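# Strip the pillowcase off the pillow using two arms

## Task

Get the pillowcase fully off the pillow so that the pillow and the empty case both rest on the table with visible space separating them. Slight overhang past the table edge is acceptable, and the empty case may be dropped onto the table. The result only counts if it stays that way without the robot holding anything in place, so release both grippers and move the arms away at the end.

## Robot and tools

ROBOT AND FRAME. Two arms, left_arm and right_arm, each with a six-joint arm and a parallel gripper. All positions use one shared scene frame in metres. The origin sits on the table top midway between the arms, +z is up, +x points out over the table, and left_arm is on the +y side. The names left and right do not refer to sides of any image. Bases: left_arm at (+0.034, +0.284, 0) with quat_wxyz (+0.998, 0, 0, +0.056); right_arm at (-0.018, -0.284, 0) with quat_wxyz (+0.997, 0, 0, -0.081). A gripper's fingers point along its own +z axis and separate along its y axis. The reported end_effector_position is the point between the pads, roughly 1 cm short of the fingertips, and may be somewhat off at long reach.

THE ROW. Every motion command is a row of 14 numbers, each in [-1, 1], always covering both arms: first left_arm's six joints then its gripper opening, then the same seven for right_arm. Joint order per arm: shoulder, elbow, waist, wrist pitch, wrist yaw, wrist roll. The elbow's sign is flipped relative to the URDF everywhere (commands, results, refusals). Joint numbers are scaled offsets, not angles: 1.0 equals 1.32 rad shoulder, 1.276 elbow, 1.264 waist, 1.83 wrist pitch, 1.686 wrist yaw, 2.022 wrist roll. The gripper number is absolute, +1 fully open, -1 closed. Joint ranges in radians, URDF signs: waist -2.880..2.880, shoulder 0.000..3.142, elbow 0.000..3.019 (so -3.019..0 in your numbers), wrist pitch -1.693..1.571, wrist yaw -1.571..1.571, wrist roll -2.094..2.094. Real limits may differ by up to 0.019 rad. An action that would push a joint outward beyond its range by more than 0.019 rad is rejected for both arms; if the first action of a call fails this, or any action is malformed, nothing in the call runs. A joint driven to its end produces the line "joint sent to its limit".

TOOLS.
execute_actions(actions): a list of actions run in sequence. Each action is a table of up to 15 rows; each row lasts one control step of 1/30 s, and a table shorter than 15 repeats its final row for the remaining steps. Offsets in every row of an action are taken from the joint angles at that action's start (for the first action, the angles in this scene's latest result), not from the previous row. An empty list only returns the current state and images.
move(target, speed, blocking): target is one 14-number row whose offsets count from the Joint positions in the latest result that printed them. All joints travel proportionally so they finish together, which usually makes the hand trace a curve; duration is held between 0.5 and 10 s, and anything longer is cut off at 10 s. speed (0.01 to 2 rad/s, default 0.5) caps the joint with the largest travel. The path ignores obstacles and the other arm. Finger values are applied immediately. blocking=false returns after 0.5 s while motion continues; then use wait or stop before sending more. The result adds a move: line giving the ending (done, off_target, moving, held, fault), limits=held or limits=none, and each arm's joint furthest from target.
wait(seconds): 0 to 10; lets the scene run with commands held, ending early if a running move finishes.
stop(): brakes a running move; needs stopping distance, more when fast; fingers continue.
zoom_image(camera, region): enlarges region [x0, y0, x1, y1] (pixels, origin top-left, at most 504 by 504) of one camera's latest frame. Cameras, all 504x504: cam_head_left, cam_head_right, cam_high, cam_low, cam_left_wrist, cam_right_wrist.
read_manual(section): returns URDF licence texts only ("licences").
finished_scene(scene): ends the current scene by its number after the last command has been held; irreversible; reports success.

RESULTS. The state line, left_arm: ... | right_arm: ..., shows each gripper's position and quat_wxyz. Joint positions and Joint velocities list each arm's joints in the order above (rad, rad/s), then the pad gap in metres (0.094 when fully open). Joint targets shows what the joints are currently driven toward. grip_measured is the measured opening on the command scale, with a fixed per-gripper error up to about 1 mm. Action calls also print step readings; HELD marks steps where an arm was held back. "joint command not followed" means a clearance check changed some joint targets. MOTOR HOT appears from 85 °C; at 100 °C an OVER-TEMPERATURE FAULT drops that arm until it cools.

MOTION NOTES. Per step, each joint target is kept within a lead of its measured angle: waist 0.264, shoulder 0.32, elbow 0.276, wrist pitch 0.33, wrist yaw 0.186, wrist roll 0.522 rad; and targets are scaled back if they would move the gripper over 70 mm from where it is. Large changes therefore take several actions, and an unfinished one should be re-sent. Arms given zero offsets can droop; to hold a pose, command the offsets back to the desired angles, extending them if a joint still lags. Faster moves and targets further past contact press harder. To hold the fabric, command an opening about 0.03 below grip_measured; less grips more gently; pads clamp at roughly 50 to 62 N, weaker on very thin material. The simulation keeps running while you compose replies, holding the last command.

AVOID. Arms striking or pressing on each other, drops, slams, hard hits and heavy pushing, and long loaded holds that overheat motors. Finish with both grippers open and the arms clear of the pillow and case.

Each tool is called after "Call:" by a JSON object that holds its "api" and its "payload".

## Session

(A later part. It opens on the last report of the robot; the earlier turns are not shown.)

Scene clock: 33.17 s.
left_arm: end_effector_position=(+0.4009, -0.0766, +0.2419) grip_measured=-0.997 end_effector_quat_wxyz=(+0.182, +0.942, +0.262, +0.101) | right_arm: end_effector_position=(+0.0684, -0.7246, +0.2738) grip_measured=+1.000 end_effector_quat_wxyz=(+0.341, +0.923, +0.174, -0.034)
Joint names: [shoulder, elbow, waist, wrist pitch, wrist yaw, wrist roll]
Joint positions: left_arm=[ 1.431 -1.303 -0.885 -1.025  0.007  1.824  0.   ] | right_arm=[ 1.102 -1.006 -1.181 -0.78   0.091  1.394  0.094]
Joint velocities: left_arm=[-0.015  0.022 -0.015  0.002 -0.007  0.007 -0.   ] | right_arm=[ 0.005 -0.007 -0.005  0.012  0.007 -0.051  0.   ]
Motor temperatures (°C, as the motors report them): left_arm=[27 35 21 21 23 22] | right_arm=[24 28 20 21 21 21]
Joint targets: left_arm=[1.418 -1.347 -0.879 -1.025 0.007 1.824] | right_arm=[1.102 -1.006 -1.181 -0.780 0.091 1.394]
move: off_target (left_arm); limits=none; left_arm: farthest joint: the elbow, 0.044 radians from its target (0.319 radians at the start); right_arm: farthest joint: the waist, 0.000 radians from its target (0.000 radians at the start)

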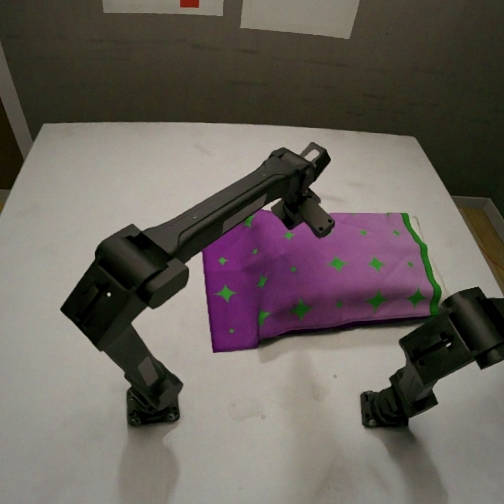

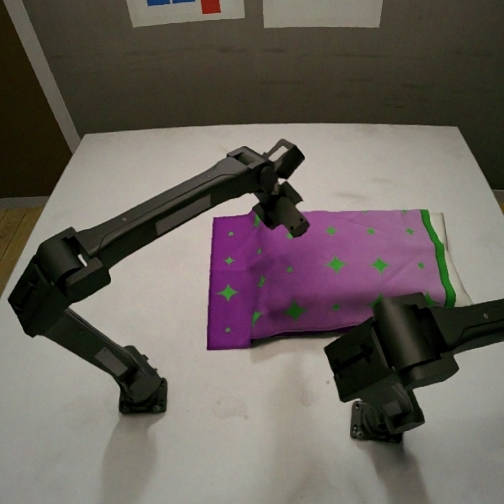

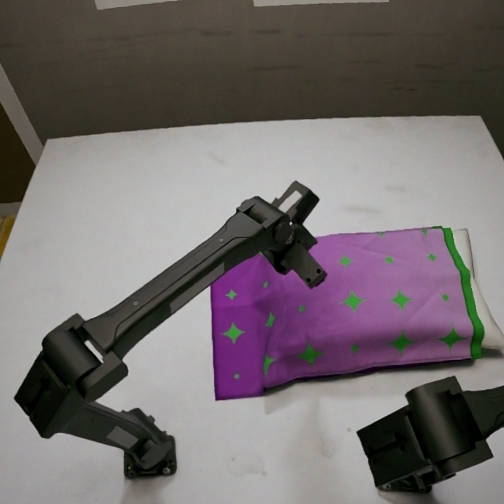

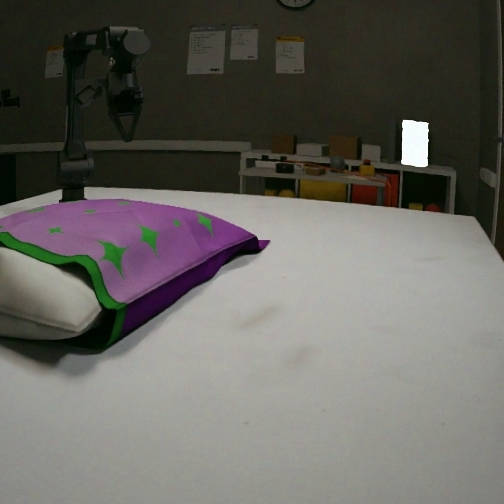

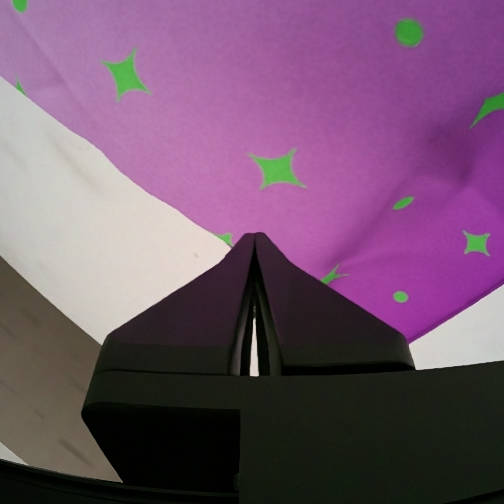

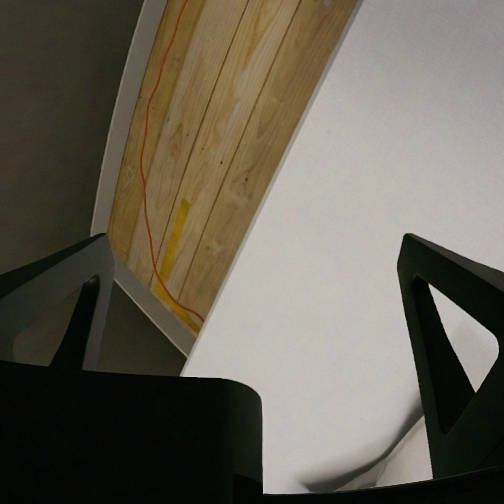

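Call:
{"api": "move", "payload": {"target": [-0.052,0.25,0.083,-0.097,0,0,1, 0,0,0,0,0,0,1]}}

Call:
{"api": "move", "payload": {"target": [0.15,0.125,0,0.16,0,0,1, 0,0,0,0,0,0,1], "speed": 0.25}}

Call:
{"api": "move", "payload": {"target": [0.01,0,0,0,0,0,-1, 0,0,0,0,0,0,1]}}

Call:
{"api": "move", "payload": {"target": [-0.1,-0.2,0,0,0,0,-1, 0,0,0,0,0,0,1], "speed": 0.3}}

Scene clock: 50.17 s.
left_arm: end_effector_position=(+0.3147, +0.0582, +0.1184) grip_measured=+1.000 end_effector_quat_wxyz=(-0.011, +0.948, +0.317, -0.012) | right_arm: end_effector_position=(+0.0684, -0.7246, +0.2738) grip_measured=+1.000 end_effector_quat_wxyz=(+0.341, +0.923, +0.174, -0.034)
Joint names: [shoulder, elbow, waist, wrist pitch, wrist yaw, wrist roll]
Joint positions: left_arm=[ 1.383 -0.976 -0.785 -1.195  0.007  1.824  0.094] | right_arm=[ 1.102 -1.006 -1.181 -0.78   0.091  1.394  0.094]
Joint velocities: left_arm=[ 0.005  0.022  0.005 -0.007 -0.037  0.037  0.   ] | right_arm=[ 0.005 -0.012 -0.015 -0.007 -0.022 -0.007  0.   ]
Motor temperatures (°C, as the motors report them): left_arm=[27 37 21 21 23 22] | right_arm=[24 29 20 21 21 21]
Joint targets: left_arm=[1.362 -0.984 -0.780 -1.202 0.007 1.824] | right_arm=[1.102 -1.006 -1.181 -0.780 0.091 1.394]
move: done; limits=none; left_arm: farthest joint: the shoulder, 0.020 radians from its target (0.068 radians at the start); right_arm: farthest joint: the waist, 0.000 radians from its target (0.000 radians at the start)

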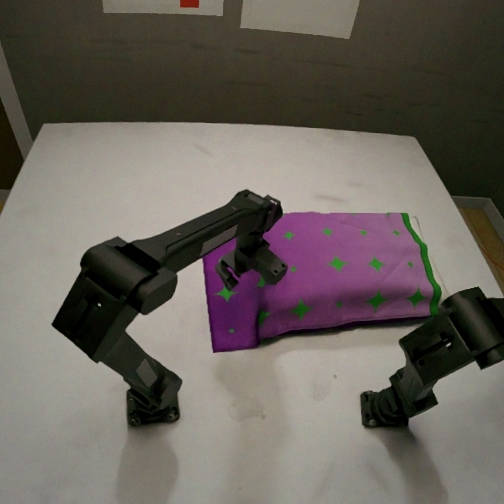

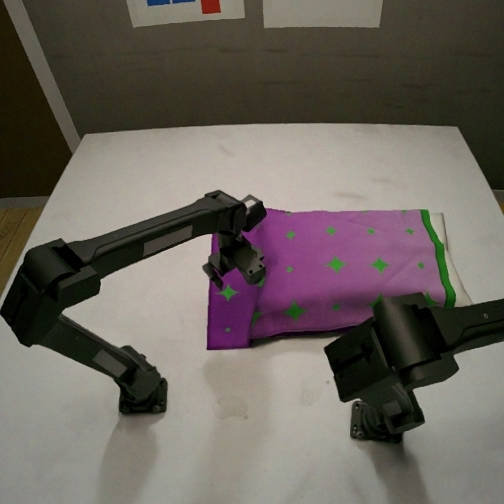

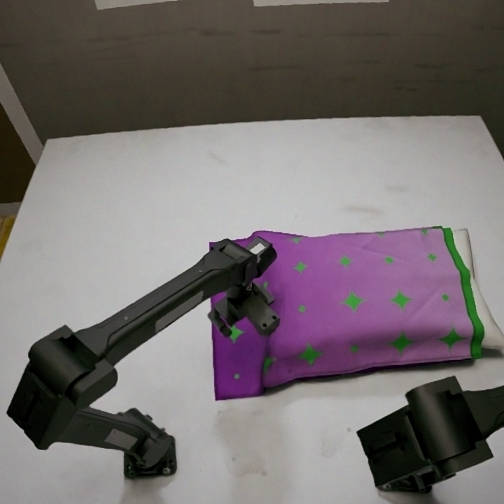

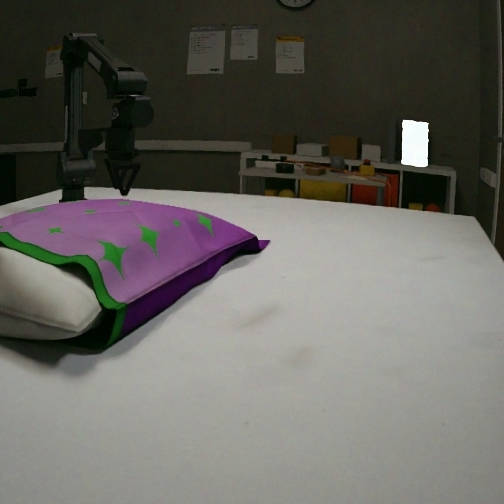

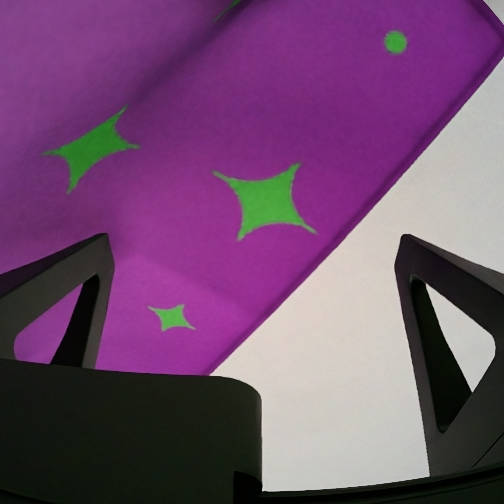

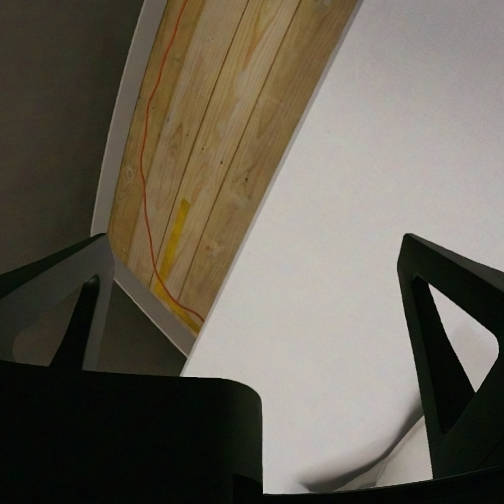

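Scene clock: 51.70 s.
left_arm: end_effector_position=(+0.3071, +0.0642, +0.0140) grip_measured=+1.000 end_effector_quat_wxyz=(-0.028, +0.948, +0.317, -0.022) | right_arm: end_effector_position=(+0.0684, -0.7246, +0.2738) grip_measured=+1.000 end_effector_quat_wxyz=(+0.341, +0.923, +0.174, -0.034)
Joint names: [shoulder, elbow, waist, wrist pitch, wrist yaw, wrist roll]
Joint positions: left_arm=[ 1.548 -0.829 -0.785 -0.923  0.007  1.824  0.094] | right_arm=[ 1.102 -1.006 -1.181 -0.78   0.091  1.394  0.094]
Joint velocities: left_arm=[ 0.005 -0.012 -0.005 -0.022  0.022 -0.037  0.   ] | right_arm=[ 0.015  0.002 -0.005  0.007 -0.022  0.066  0.   ]
Motor temperatures (°C, as the motors report them): left_arm=[27 37 21 21 23 22] | right_arm=[24 29 20 21 21 21]
Joint targets: left_arm=[1.581 -0.817 -0.785 -0.903 0.007 1.824] | right_arm=[1.102 -1.006 -1.181 -0.780 0.091 1.394]
move: off_target (left_arm); limits=none; left_arm: farthest joint: the shoulder, 0.033 radians from its target (0.198 radians at the start); right_arm: farthest joint: the waist, 0.000 radians from its target (0.000 radians at the start)

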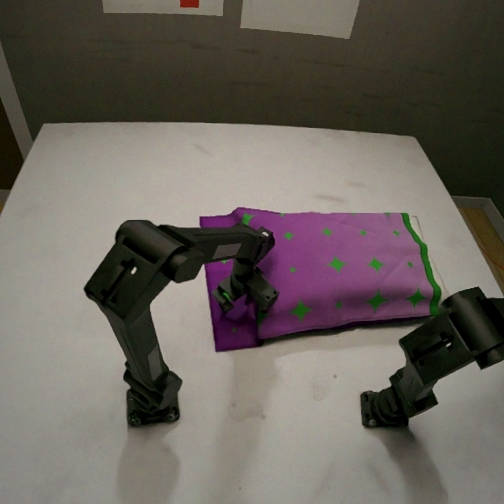

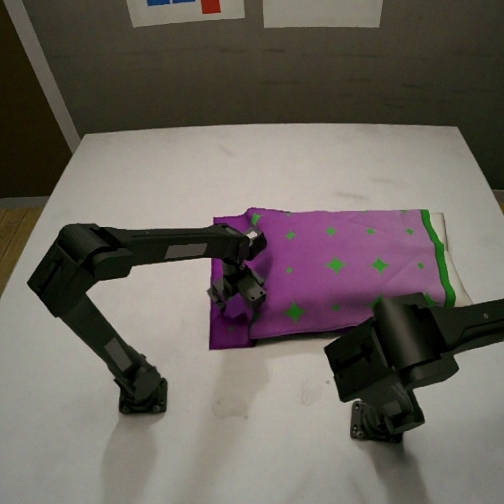

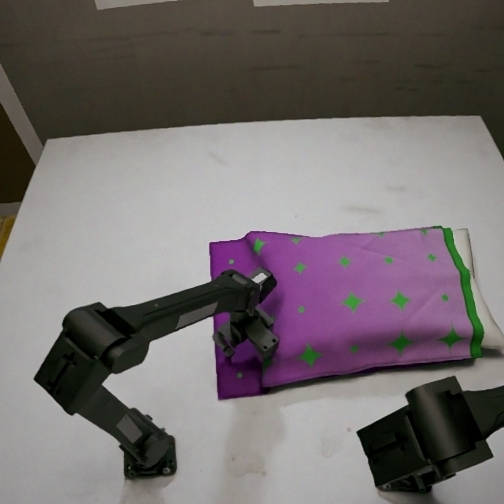

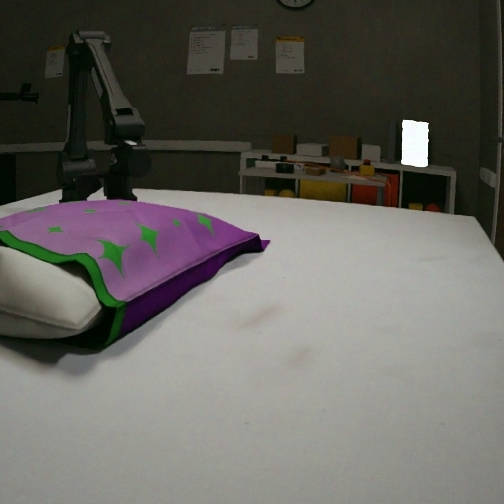

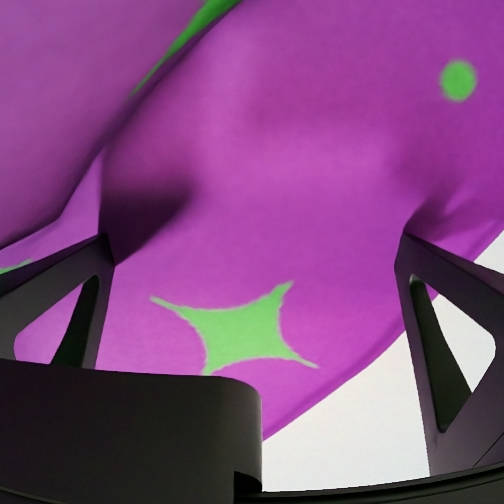

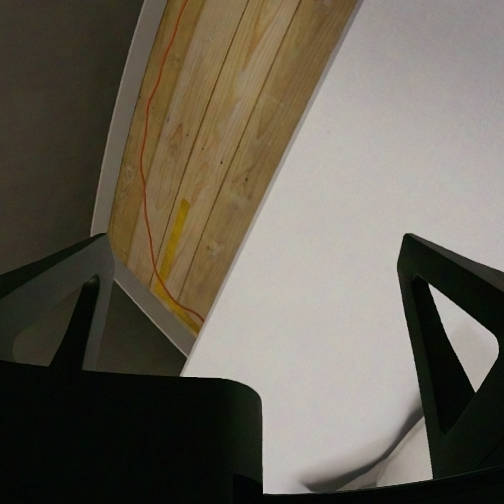

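Scene clock: 52.40 s.
left_arm: end_effector_position=(+0.3068, +0.0644, +0.0138) grip_measured=-0.997 end_effector_quat_wxyz=(-0.027, +0.948, +0.317, -0.022) | right_arm: end_effector_position=(+0.0684, -0.7246, +0.2738) grip_measured=+1.000 end_effector_quat_wxyz=(+0.341, +0.923, +0.174, -0.034)
Joint names: [shoulder, elbow, waist, wrist pitch, wrist yaw, wrist roll]
Joint positions: left_arm=[ 1.547 -0.828 -0.785 -0.922  0.008  1.824  0.   ] | right_arm=[ 1.102 -1.006 -1.181 -0.78   0.091  1.394  0.094]
Joint velocities: left_arm=[-0.005  0.002 -0.005  0.017 -0.095 -0.095 -0.   ] | right_arm=[ 0.005 -0.007 -0.015 -0.007 -0.037  0.007  0.   ]
Motor temperatures (°C, as the motors report them): left_arm=[27 37 21 21 23 22] | right_arm=[24 29 20 21 21 21]
Joint targets: left_arm=[1.561 -0.829 -0.785 -0.922 0.007 1.824] | right_arm=[1.102 -1.006 -1.181 -0.780 0.091 1.394]
move: done; limits=none; left_arm: farthest joint: the shoulder, 0.014 radians from its target (0.014 radians at the start); right_arm: farthest joint: the waist, 0.000 radians from its target (0.000 radians at the start)

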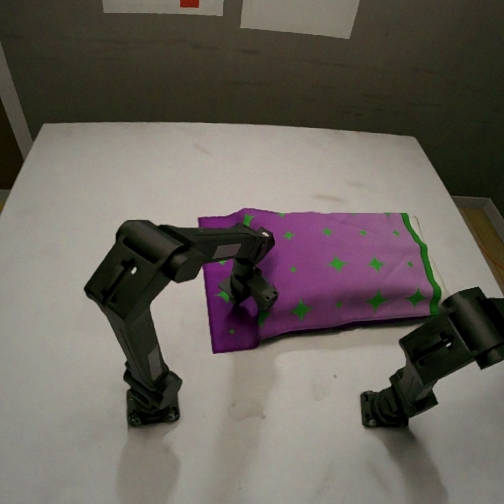

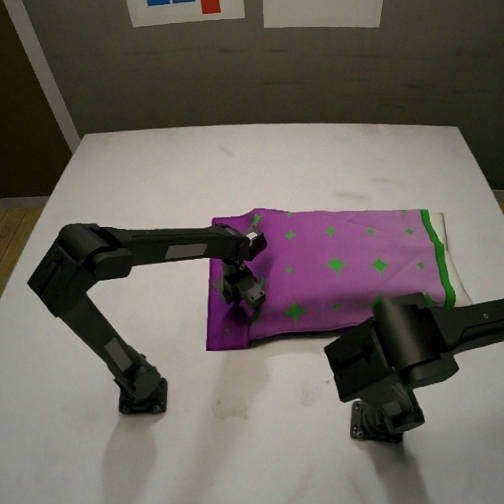

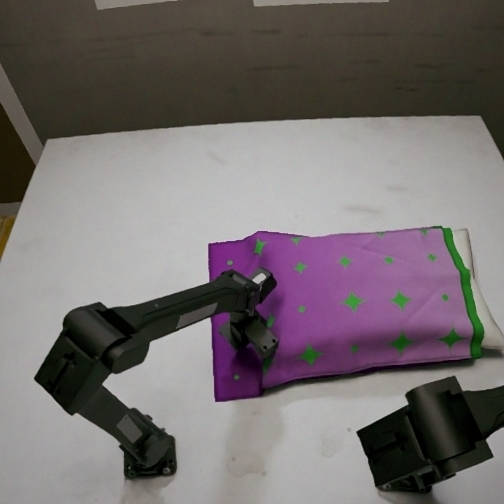

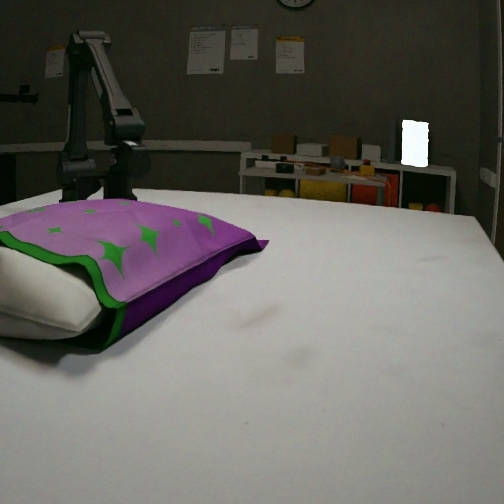

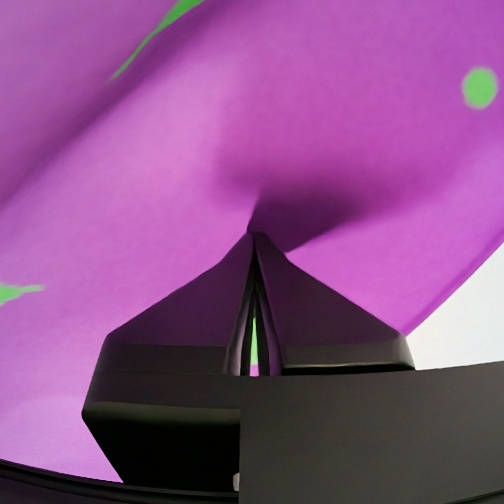

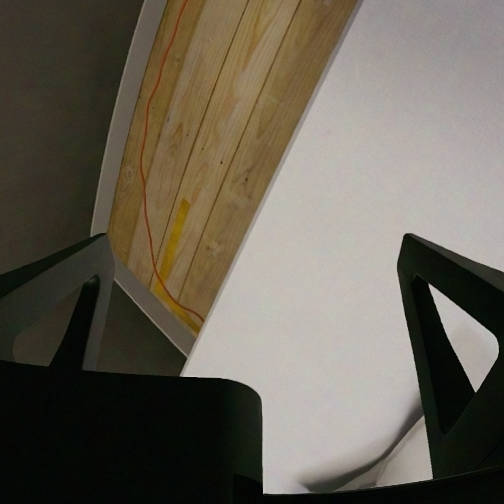

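Scene clock: 53.70 s.
left_arm: end_effector_position=(+0.3873, +0.0003, +0.1343) grip_measured=-0.997 end_effector_quat_wxyz=(+0.113, +0.940, +0.314, +0.069) | right_arm: end_effector_position=(+0.0684, -0.7246, +0.2738) grip_measured=+1.000 end_effector_quat_wxyz=(+0.341, +0.923, +0.174, -0.034)
Joint names: [shoulder, elbow, waist, wrist pitch, wrist yaw, wrist roll]
Joint positions: left_arm=[ 1.429 -1.044 -0.785 -0.922  0.008  1.824  0.   ] | right_arm=[ 1.102 -1.006 -1.181 -0.78   0.091  1.394  0.094]
Joint velocities: left_arm=[-0.005  0.002 -0.015 -0.007  0.007 -0.066  0.001] | right_arm=[ 0.015 -0.002 -0.005 -0.007  0.037 -0.007  0.   ]
Motor temperatures (°C, as the motors report them): left_arm=[27 37 21 21 23 22] | right_arm=[24 29 20 21 21 21]
Joint targets: left_arm=[1.415 -1.083 -0.785 -0.922 0.008 1.824] | right_arm=[1.102 -1.006 -1.181 -0.780 0.091 1.394]
move: off_target (left_arm); limits=none; left_arm: farthest joint: the elbow, 0.039 radians from its target (0.256 radians at the start); right_arm: farthest joint: the waist, 0.000 radians from its target (0.000 radians at the start)

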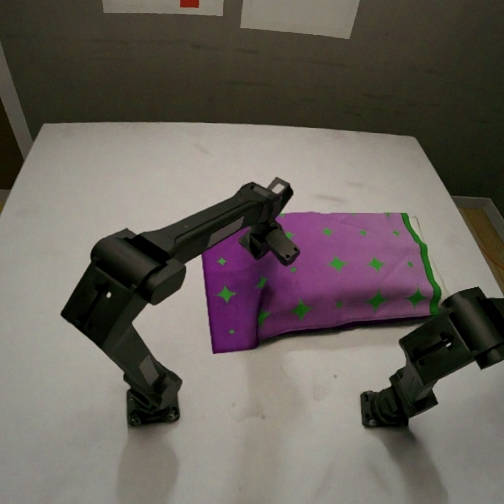

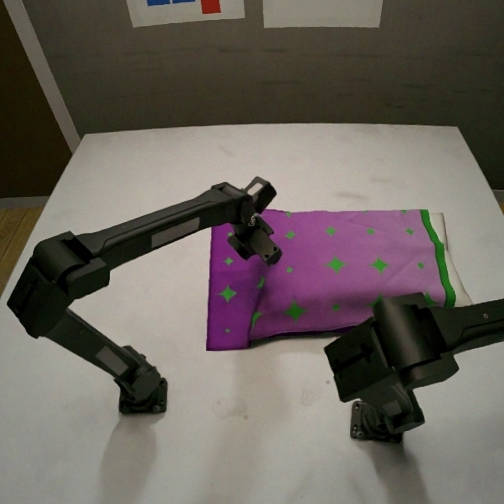

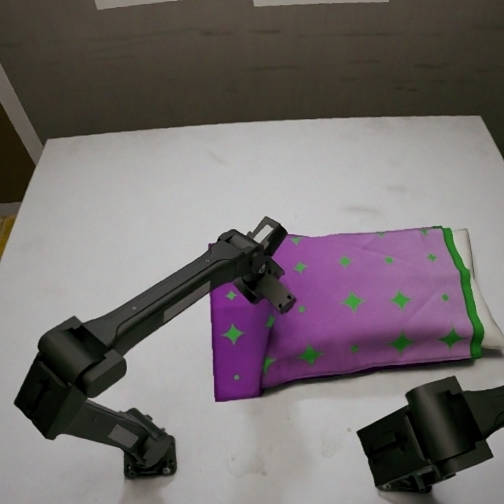

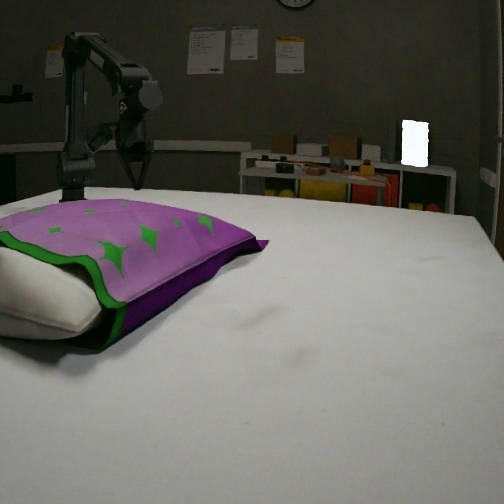

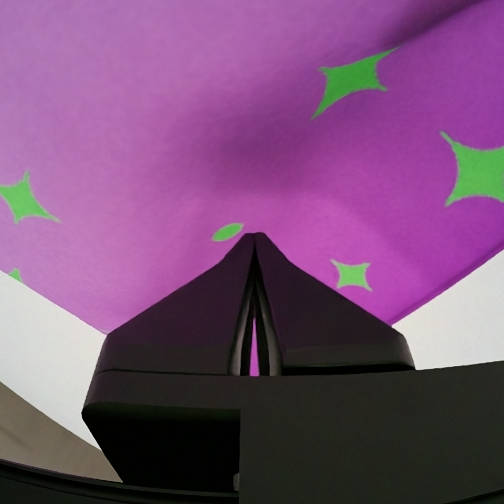

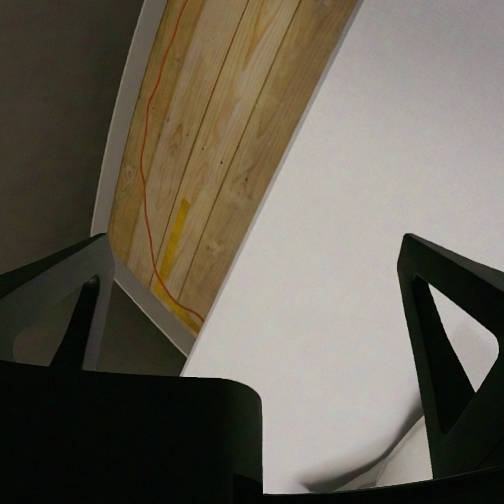

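Call:
{"api": "move", "payload": {"target": [0.18,-0.33,-0.21,-0.235,0,0,1, 0,0,0,0,0,0,1]}}

Call:
{"api": "move", "payload": {"target": [0.09,0.13,0,0.162,0,0,1, 0,0,0,0,0,0,1], "speed": 0.3}}

Call:
{"api": "move", "payload": {"target": [0.03,0,0,0,0,0,-1, 0,0,0,0,0,0,1]}}

Call:
{"api": "move", "payload": {"target": [-0.12,-0.15,0,0,0,0,-1, 0,0,0,0,0,0,1], "speed": 0.3}}

Scene clock: 67.10 s.
left_arm: end_effector_position=(+0.3201, -0.1140, +0.1693) grip_measured=+1.000 end_effector_quat_wxyz=(+0.000, +0.983, +0.186, -0.004) | right_arm: end_effector_position=(+0.0684, -0.7246, +0.2738) grip_measured=+1.000 end_effector_quat_wxyz=(+0.341, +0.923, +0.174, -0.034)
Joint names: [shoulder, elbow, waist, wrist pitch, wrist yaw, wrist roll]
Joint positions: left_arm=[ 1.651 -1.42  -1.055 -1.343  0.008  1.824  0.094] | right_arm=[ 1.102 -1.006 -1.181 -0.78   0.091  1.394  0.094]
Joint velocities: left_arm=[-0.005 -0.017 -0.015 -0.012  0.066 -0.051  0.   ] | right_arm=[ 0.005  0.002 -0.005 -0.002  0.022 -0.022  0.   ]
Motor temperatures (°C, as the motors report them): left_arm=[27 37 21 21 23 22] | right_arm=[24 29 20 21 21 21]
Joint targets: left_arm=[1.666 -1.465 -1.050 -1.352 0.008 1.824] | right_arm=[1.102 -1.006 -1.181 -0.780 0.091 1.394]
move: off_target (left_arm); limits=none; left_arm: farthest joint: the elbow, 0.045 radians from its target (0.421 radians at the start); right_arm: farthest joint: the waist, 0.000 radians from its target (0.000 radians at the start)

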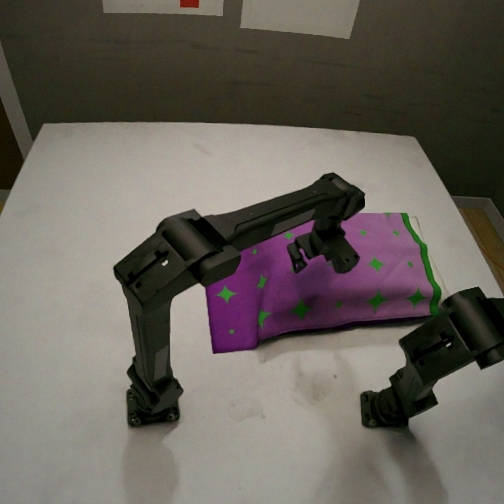

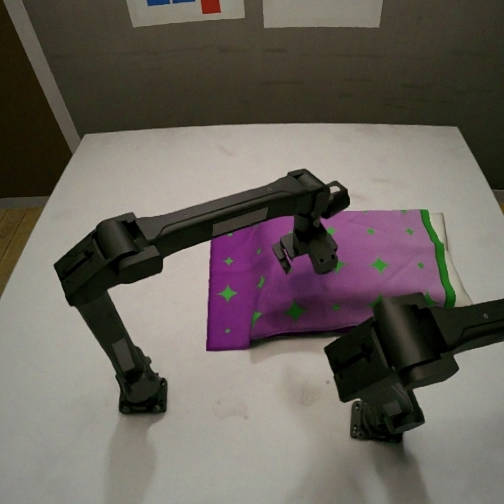

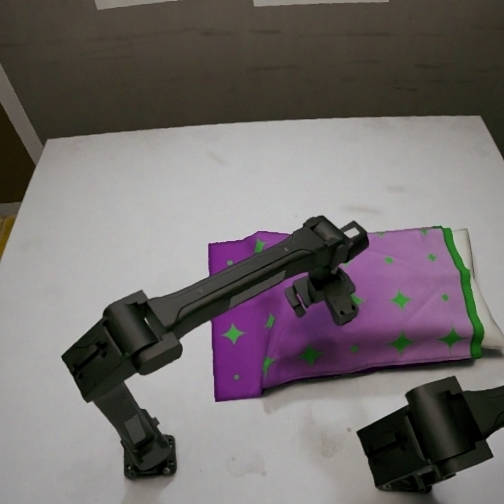

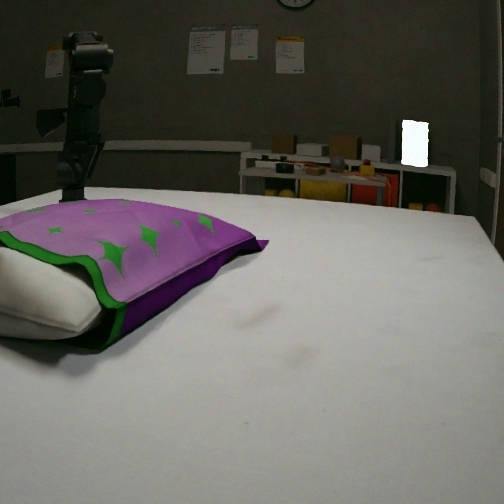

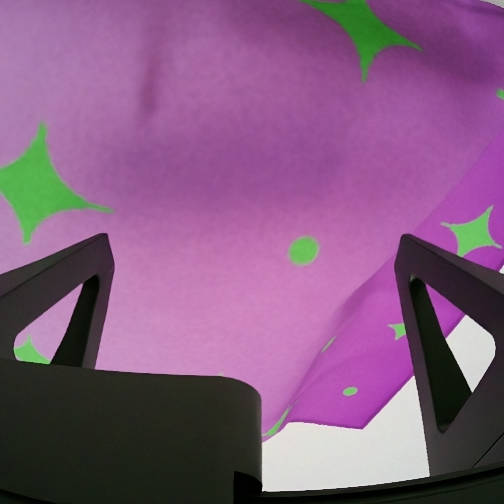

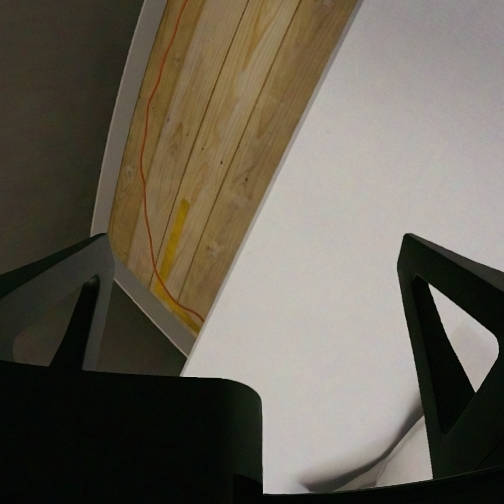

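Scene clock: 68.57 s.
left_arm: end_effector_position=(+0.3286, -0.1257, +0.0900) grip_measured=+1.000 end_effector_quat_wxyz=(+0.035, +0.982, +0.186, +0.012) | right_arm: end_effector_position=(+0.0684, -0.7246, +0.2738) grip_measured=+1.000 end_effector_quat_wxyz=(+0.341, +0.923, +0.174, -0.034)
Joint names: [shoulder, elbow, waist, wrist pitch, wrist yaw, wrist roll]
Joint positions: left_arm=[ 1.708 -1.272 -1.055 -1.062  0.008  1.824  0.094] | right_arm=[ 1.102 -1.006 -1.181 -0.78   0.091  1.394  0.094]
Joint velocities: left_arm=[-0.015 -0.002 -0.005  0.022  0.037 -0.022  0.   ] | right_arm=[-0.005  0.017  0.015  0.022 -0.081  0.022  0.   ]
Motor temperatures (°C, as the motors report them): left_arm=[27 37 21 21 23 22] | right_arm=[24 29 20 21 21 21]
Joint targets: left_arm=[1.770 -1.254 -1.055 -1.047 0.008 1.824] | right_arm=[1.102 -1.006 -1.181 -0.780 0.091 1.394]
move: off_target (left_arm); limits=none; left_arm: farthest joint: the shoulder, 0.062 radians from its target (0.119 radians at the start); right_arm: farthest joint: the waist, 0.000 radians from its target (0.000 radians at the start)

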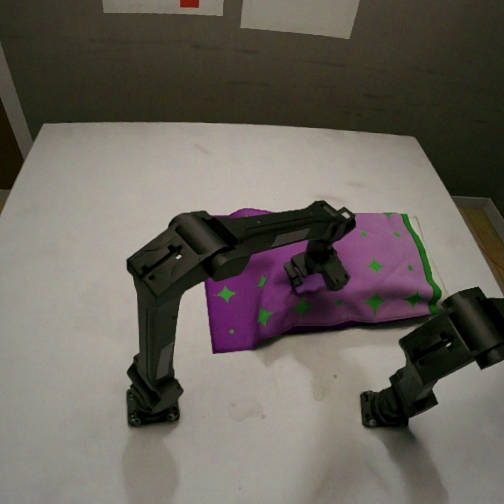

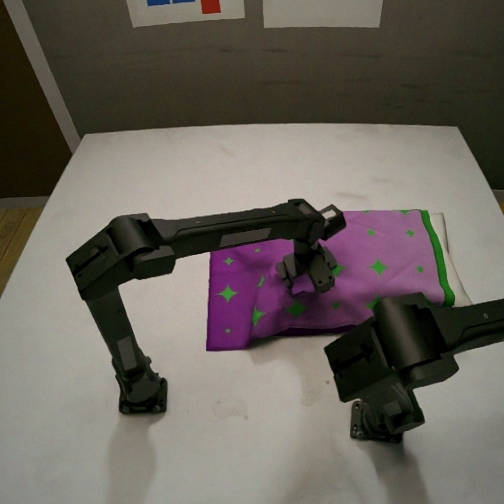

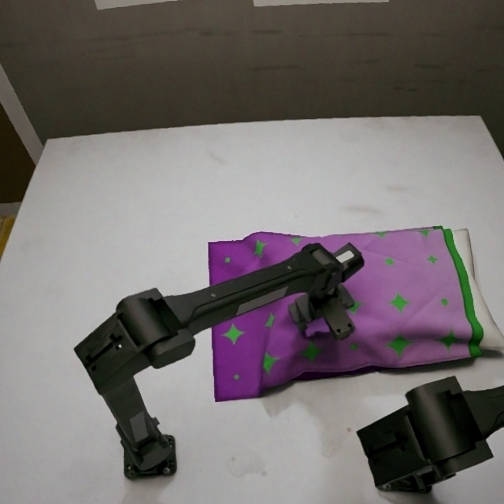

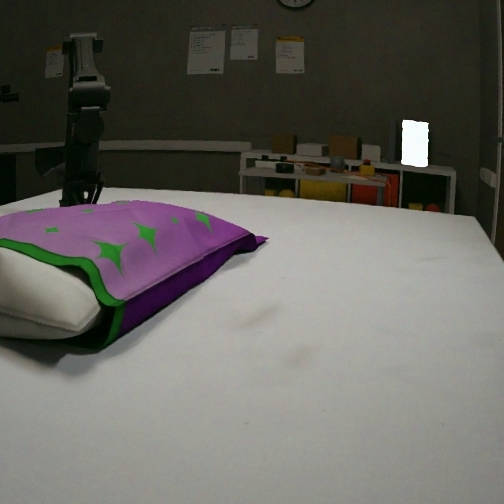

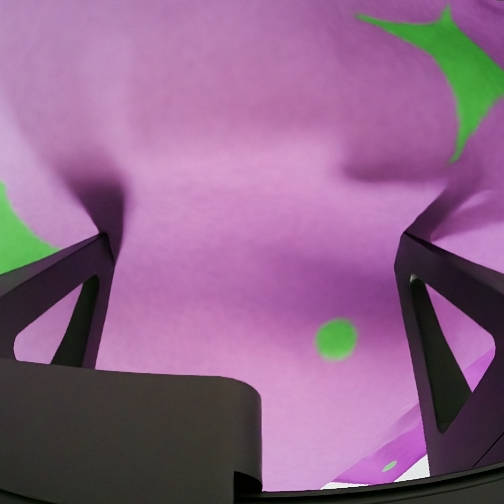

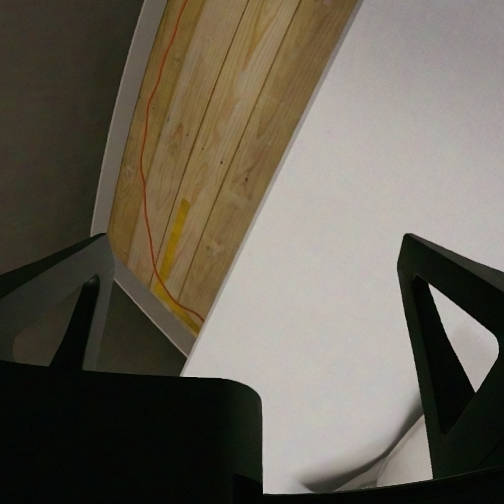

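Scene clock: 69.27 s.
left_arm: end_effector_position=(+0.3284, -0.1266, +0.0921) grip_measured=-0.981 end_effector_quat_wxyz=(+0.038, +0.982, +0.185, +0.013) | right_arm: end_effector_position=(+0.0684, -0.7246, +0.2738) grip_measured=+1.000 end_effector_quat_wxyz=(+0.341, +0.923, +0.174, -0.034)
Joint names: [shoulder, elbow, waist, wrist pitch, wrist yaw, wrist roll]
Joint positions: left_arm=[ 1.704 -1.272 -1.056 -1.06   0.009  1.824  0.001] | right_arm=[ 1.102 -1.006 -1.181 -0.78   0.091  1.394  0.094]
Joint velocities: left_arm=[ 0.005  0.012 -0.015 -0.022 -0.007  0.007 -0.001] | right_arm=[-0.005 -0.002 -0.005  0.002 -0.081  0.066  0.   ]
Motor temperatures (°C, as the motors report them): left_arm=[27 37 21 21 23 22] | right_arm=[24 29 20 21 21 21]
Joint targets: left_arm=[1.748 -1.272 -1.056 -1.062 0.008 1.824] | right_arm=[1.102 -1.006 -1.181 -0.780 0.091 1.394]
move: off_target (left_arm); limits=none; left_arm: farthest joint: the shoulder, 0.044 radians from its target (0.040 radians at the start); right_arm: farthest joint: the waist, 0.000 radians from its target (0.000 radians at the start)

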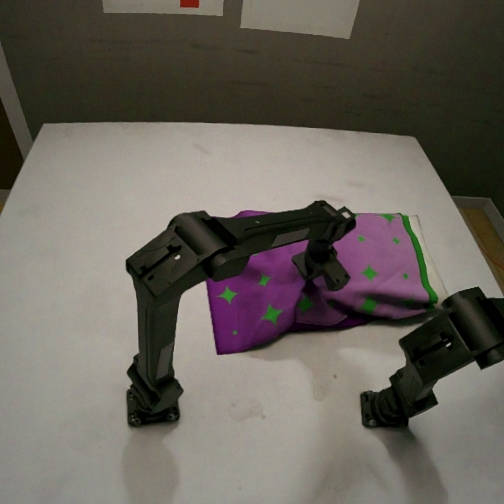

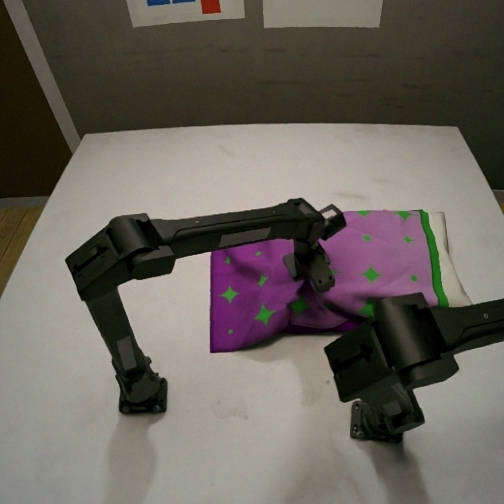

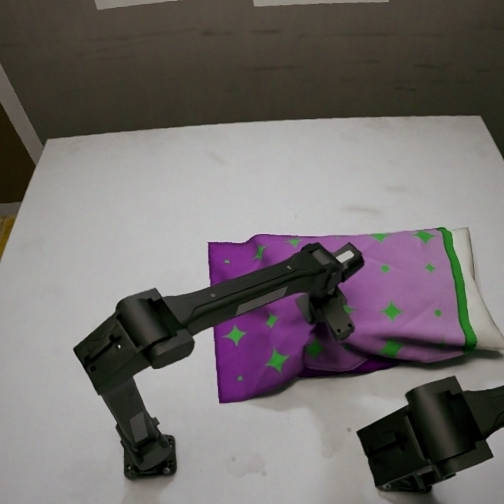

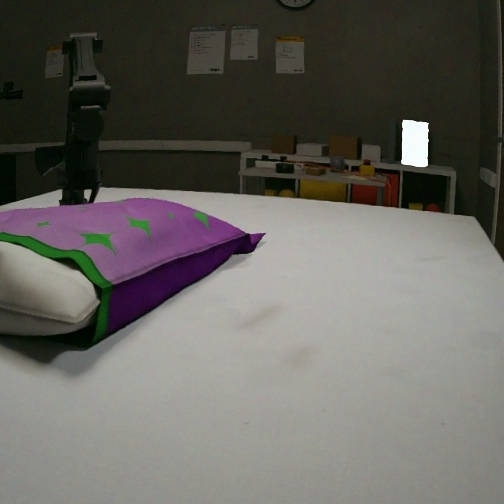

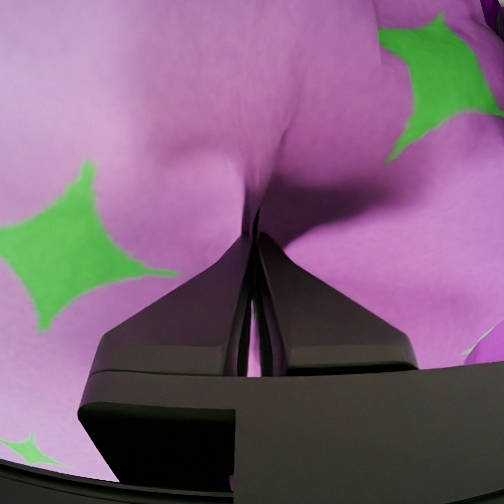

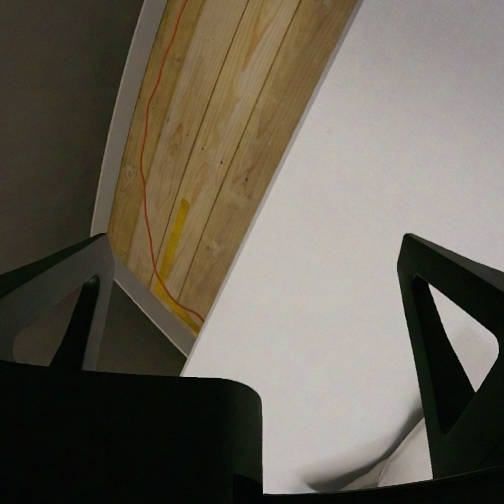

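Scene clock: 70.33 s.
left_arm: end_effector_position=(+0.3556, -0.1641, +0.2314) grip_measured=-0.981 end_effector_quat_wxyz=(+0.172, +0.965, +0.181, +0.076) | right_arm: end_effector_position=(+0.0684, -0.7246, +0.2738) grip_measured=+1.000 end_effector_quat_wxyz=(+0.341, +0.923, +0.174, -0.034)
Joint names: [shoulder, elbow, waist, wrist pitch, wrist yaw, wrist roll]
Joint positions: left_arm=[ 1.552 -1.42  -1.056 -1.06   0.009  1.824  0.001] | right_arm=[ 1.102 -1.006 -1.181 -0.78   0.091  1.394  0.094]
Joint velocities: left_arm=[-0.005  0.032 -0.005  0.007 -0.007 -0.051 -0.001] | right_arm=[-0.005 -0.007 -0.015 -0.002 -0.051  0.037  0.   ]
Motor temperatures (°C, as the motors report them): left_arm=[27 37 21 21 23 22] | right_arm=[24 29 20 21 21 21]
Joint targets: left_arm=[1.545 -1.464 -1.056 -1.060 0.009 1.824] | right_arm=[1.102 -1.006 -1.181 -0.780 0.091 1.394]
move: off_target (left_arm); limits=none; left_arm: farthest joint: the elbow, 0.044 radians from its target (0.191 radians at the start); right_arm: farthest joint: the waist, 0.000 radians from its target (0.000 radians at the start)

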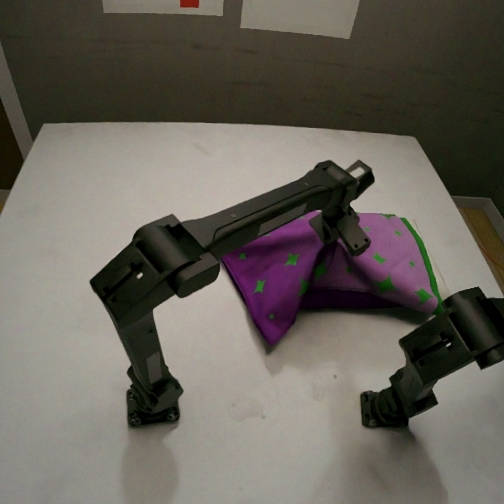

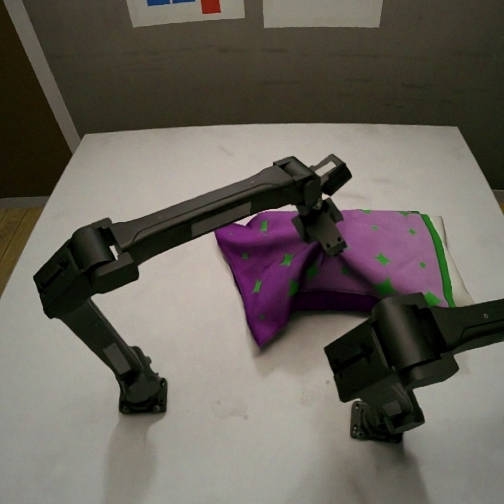

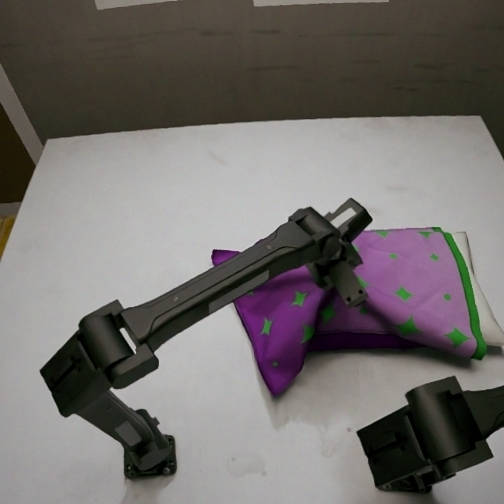

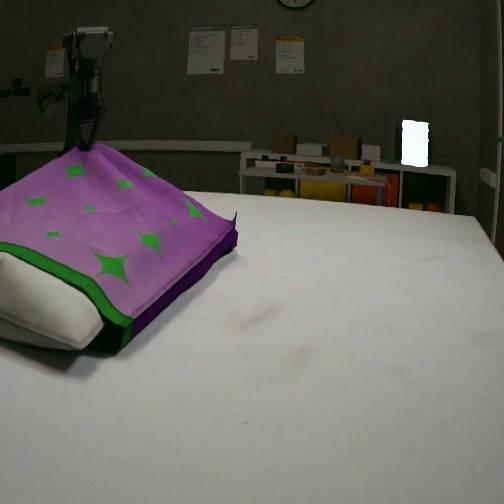

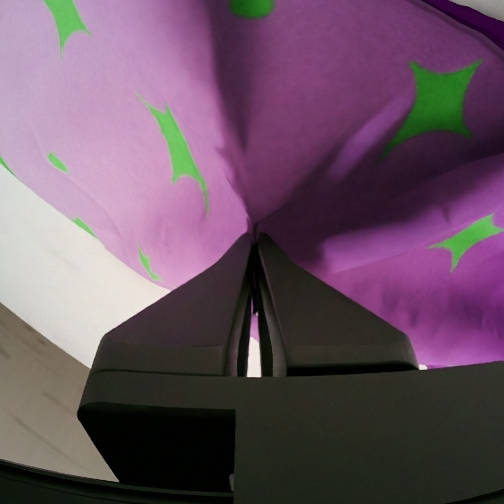

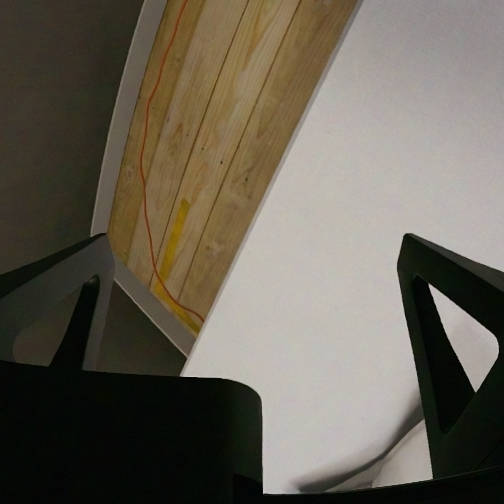

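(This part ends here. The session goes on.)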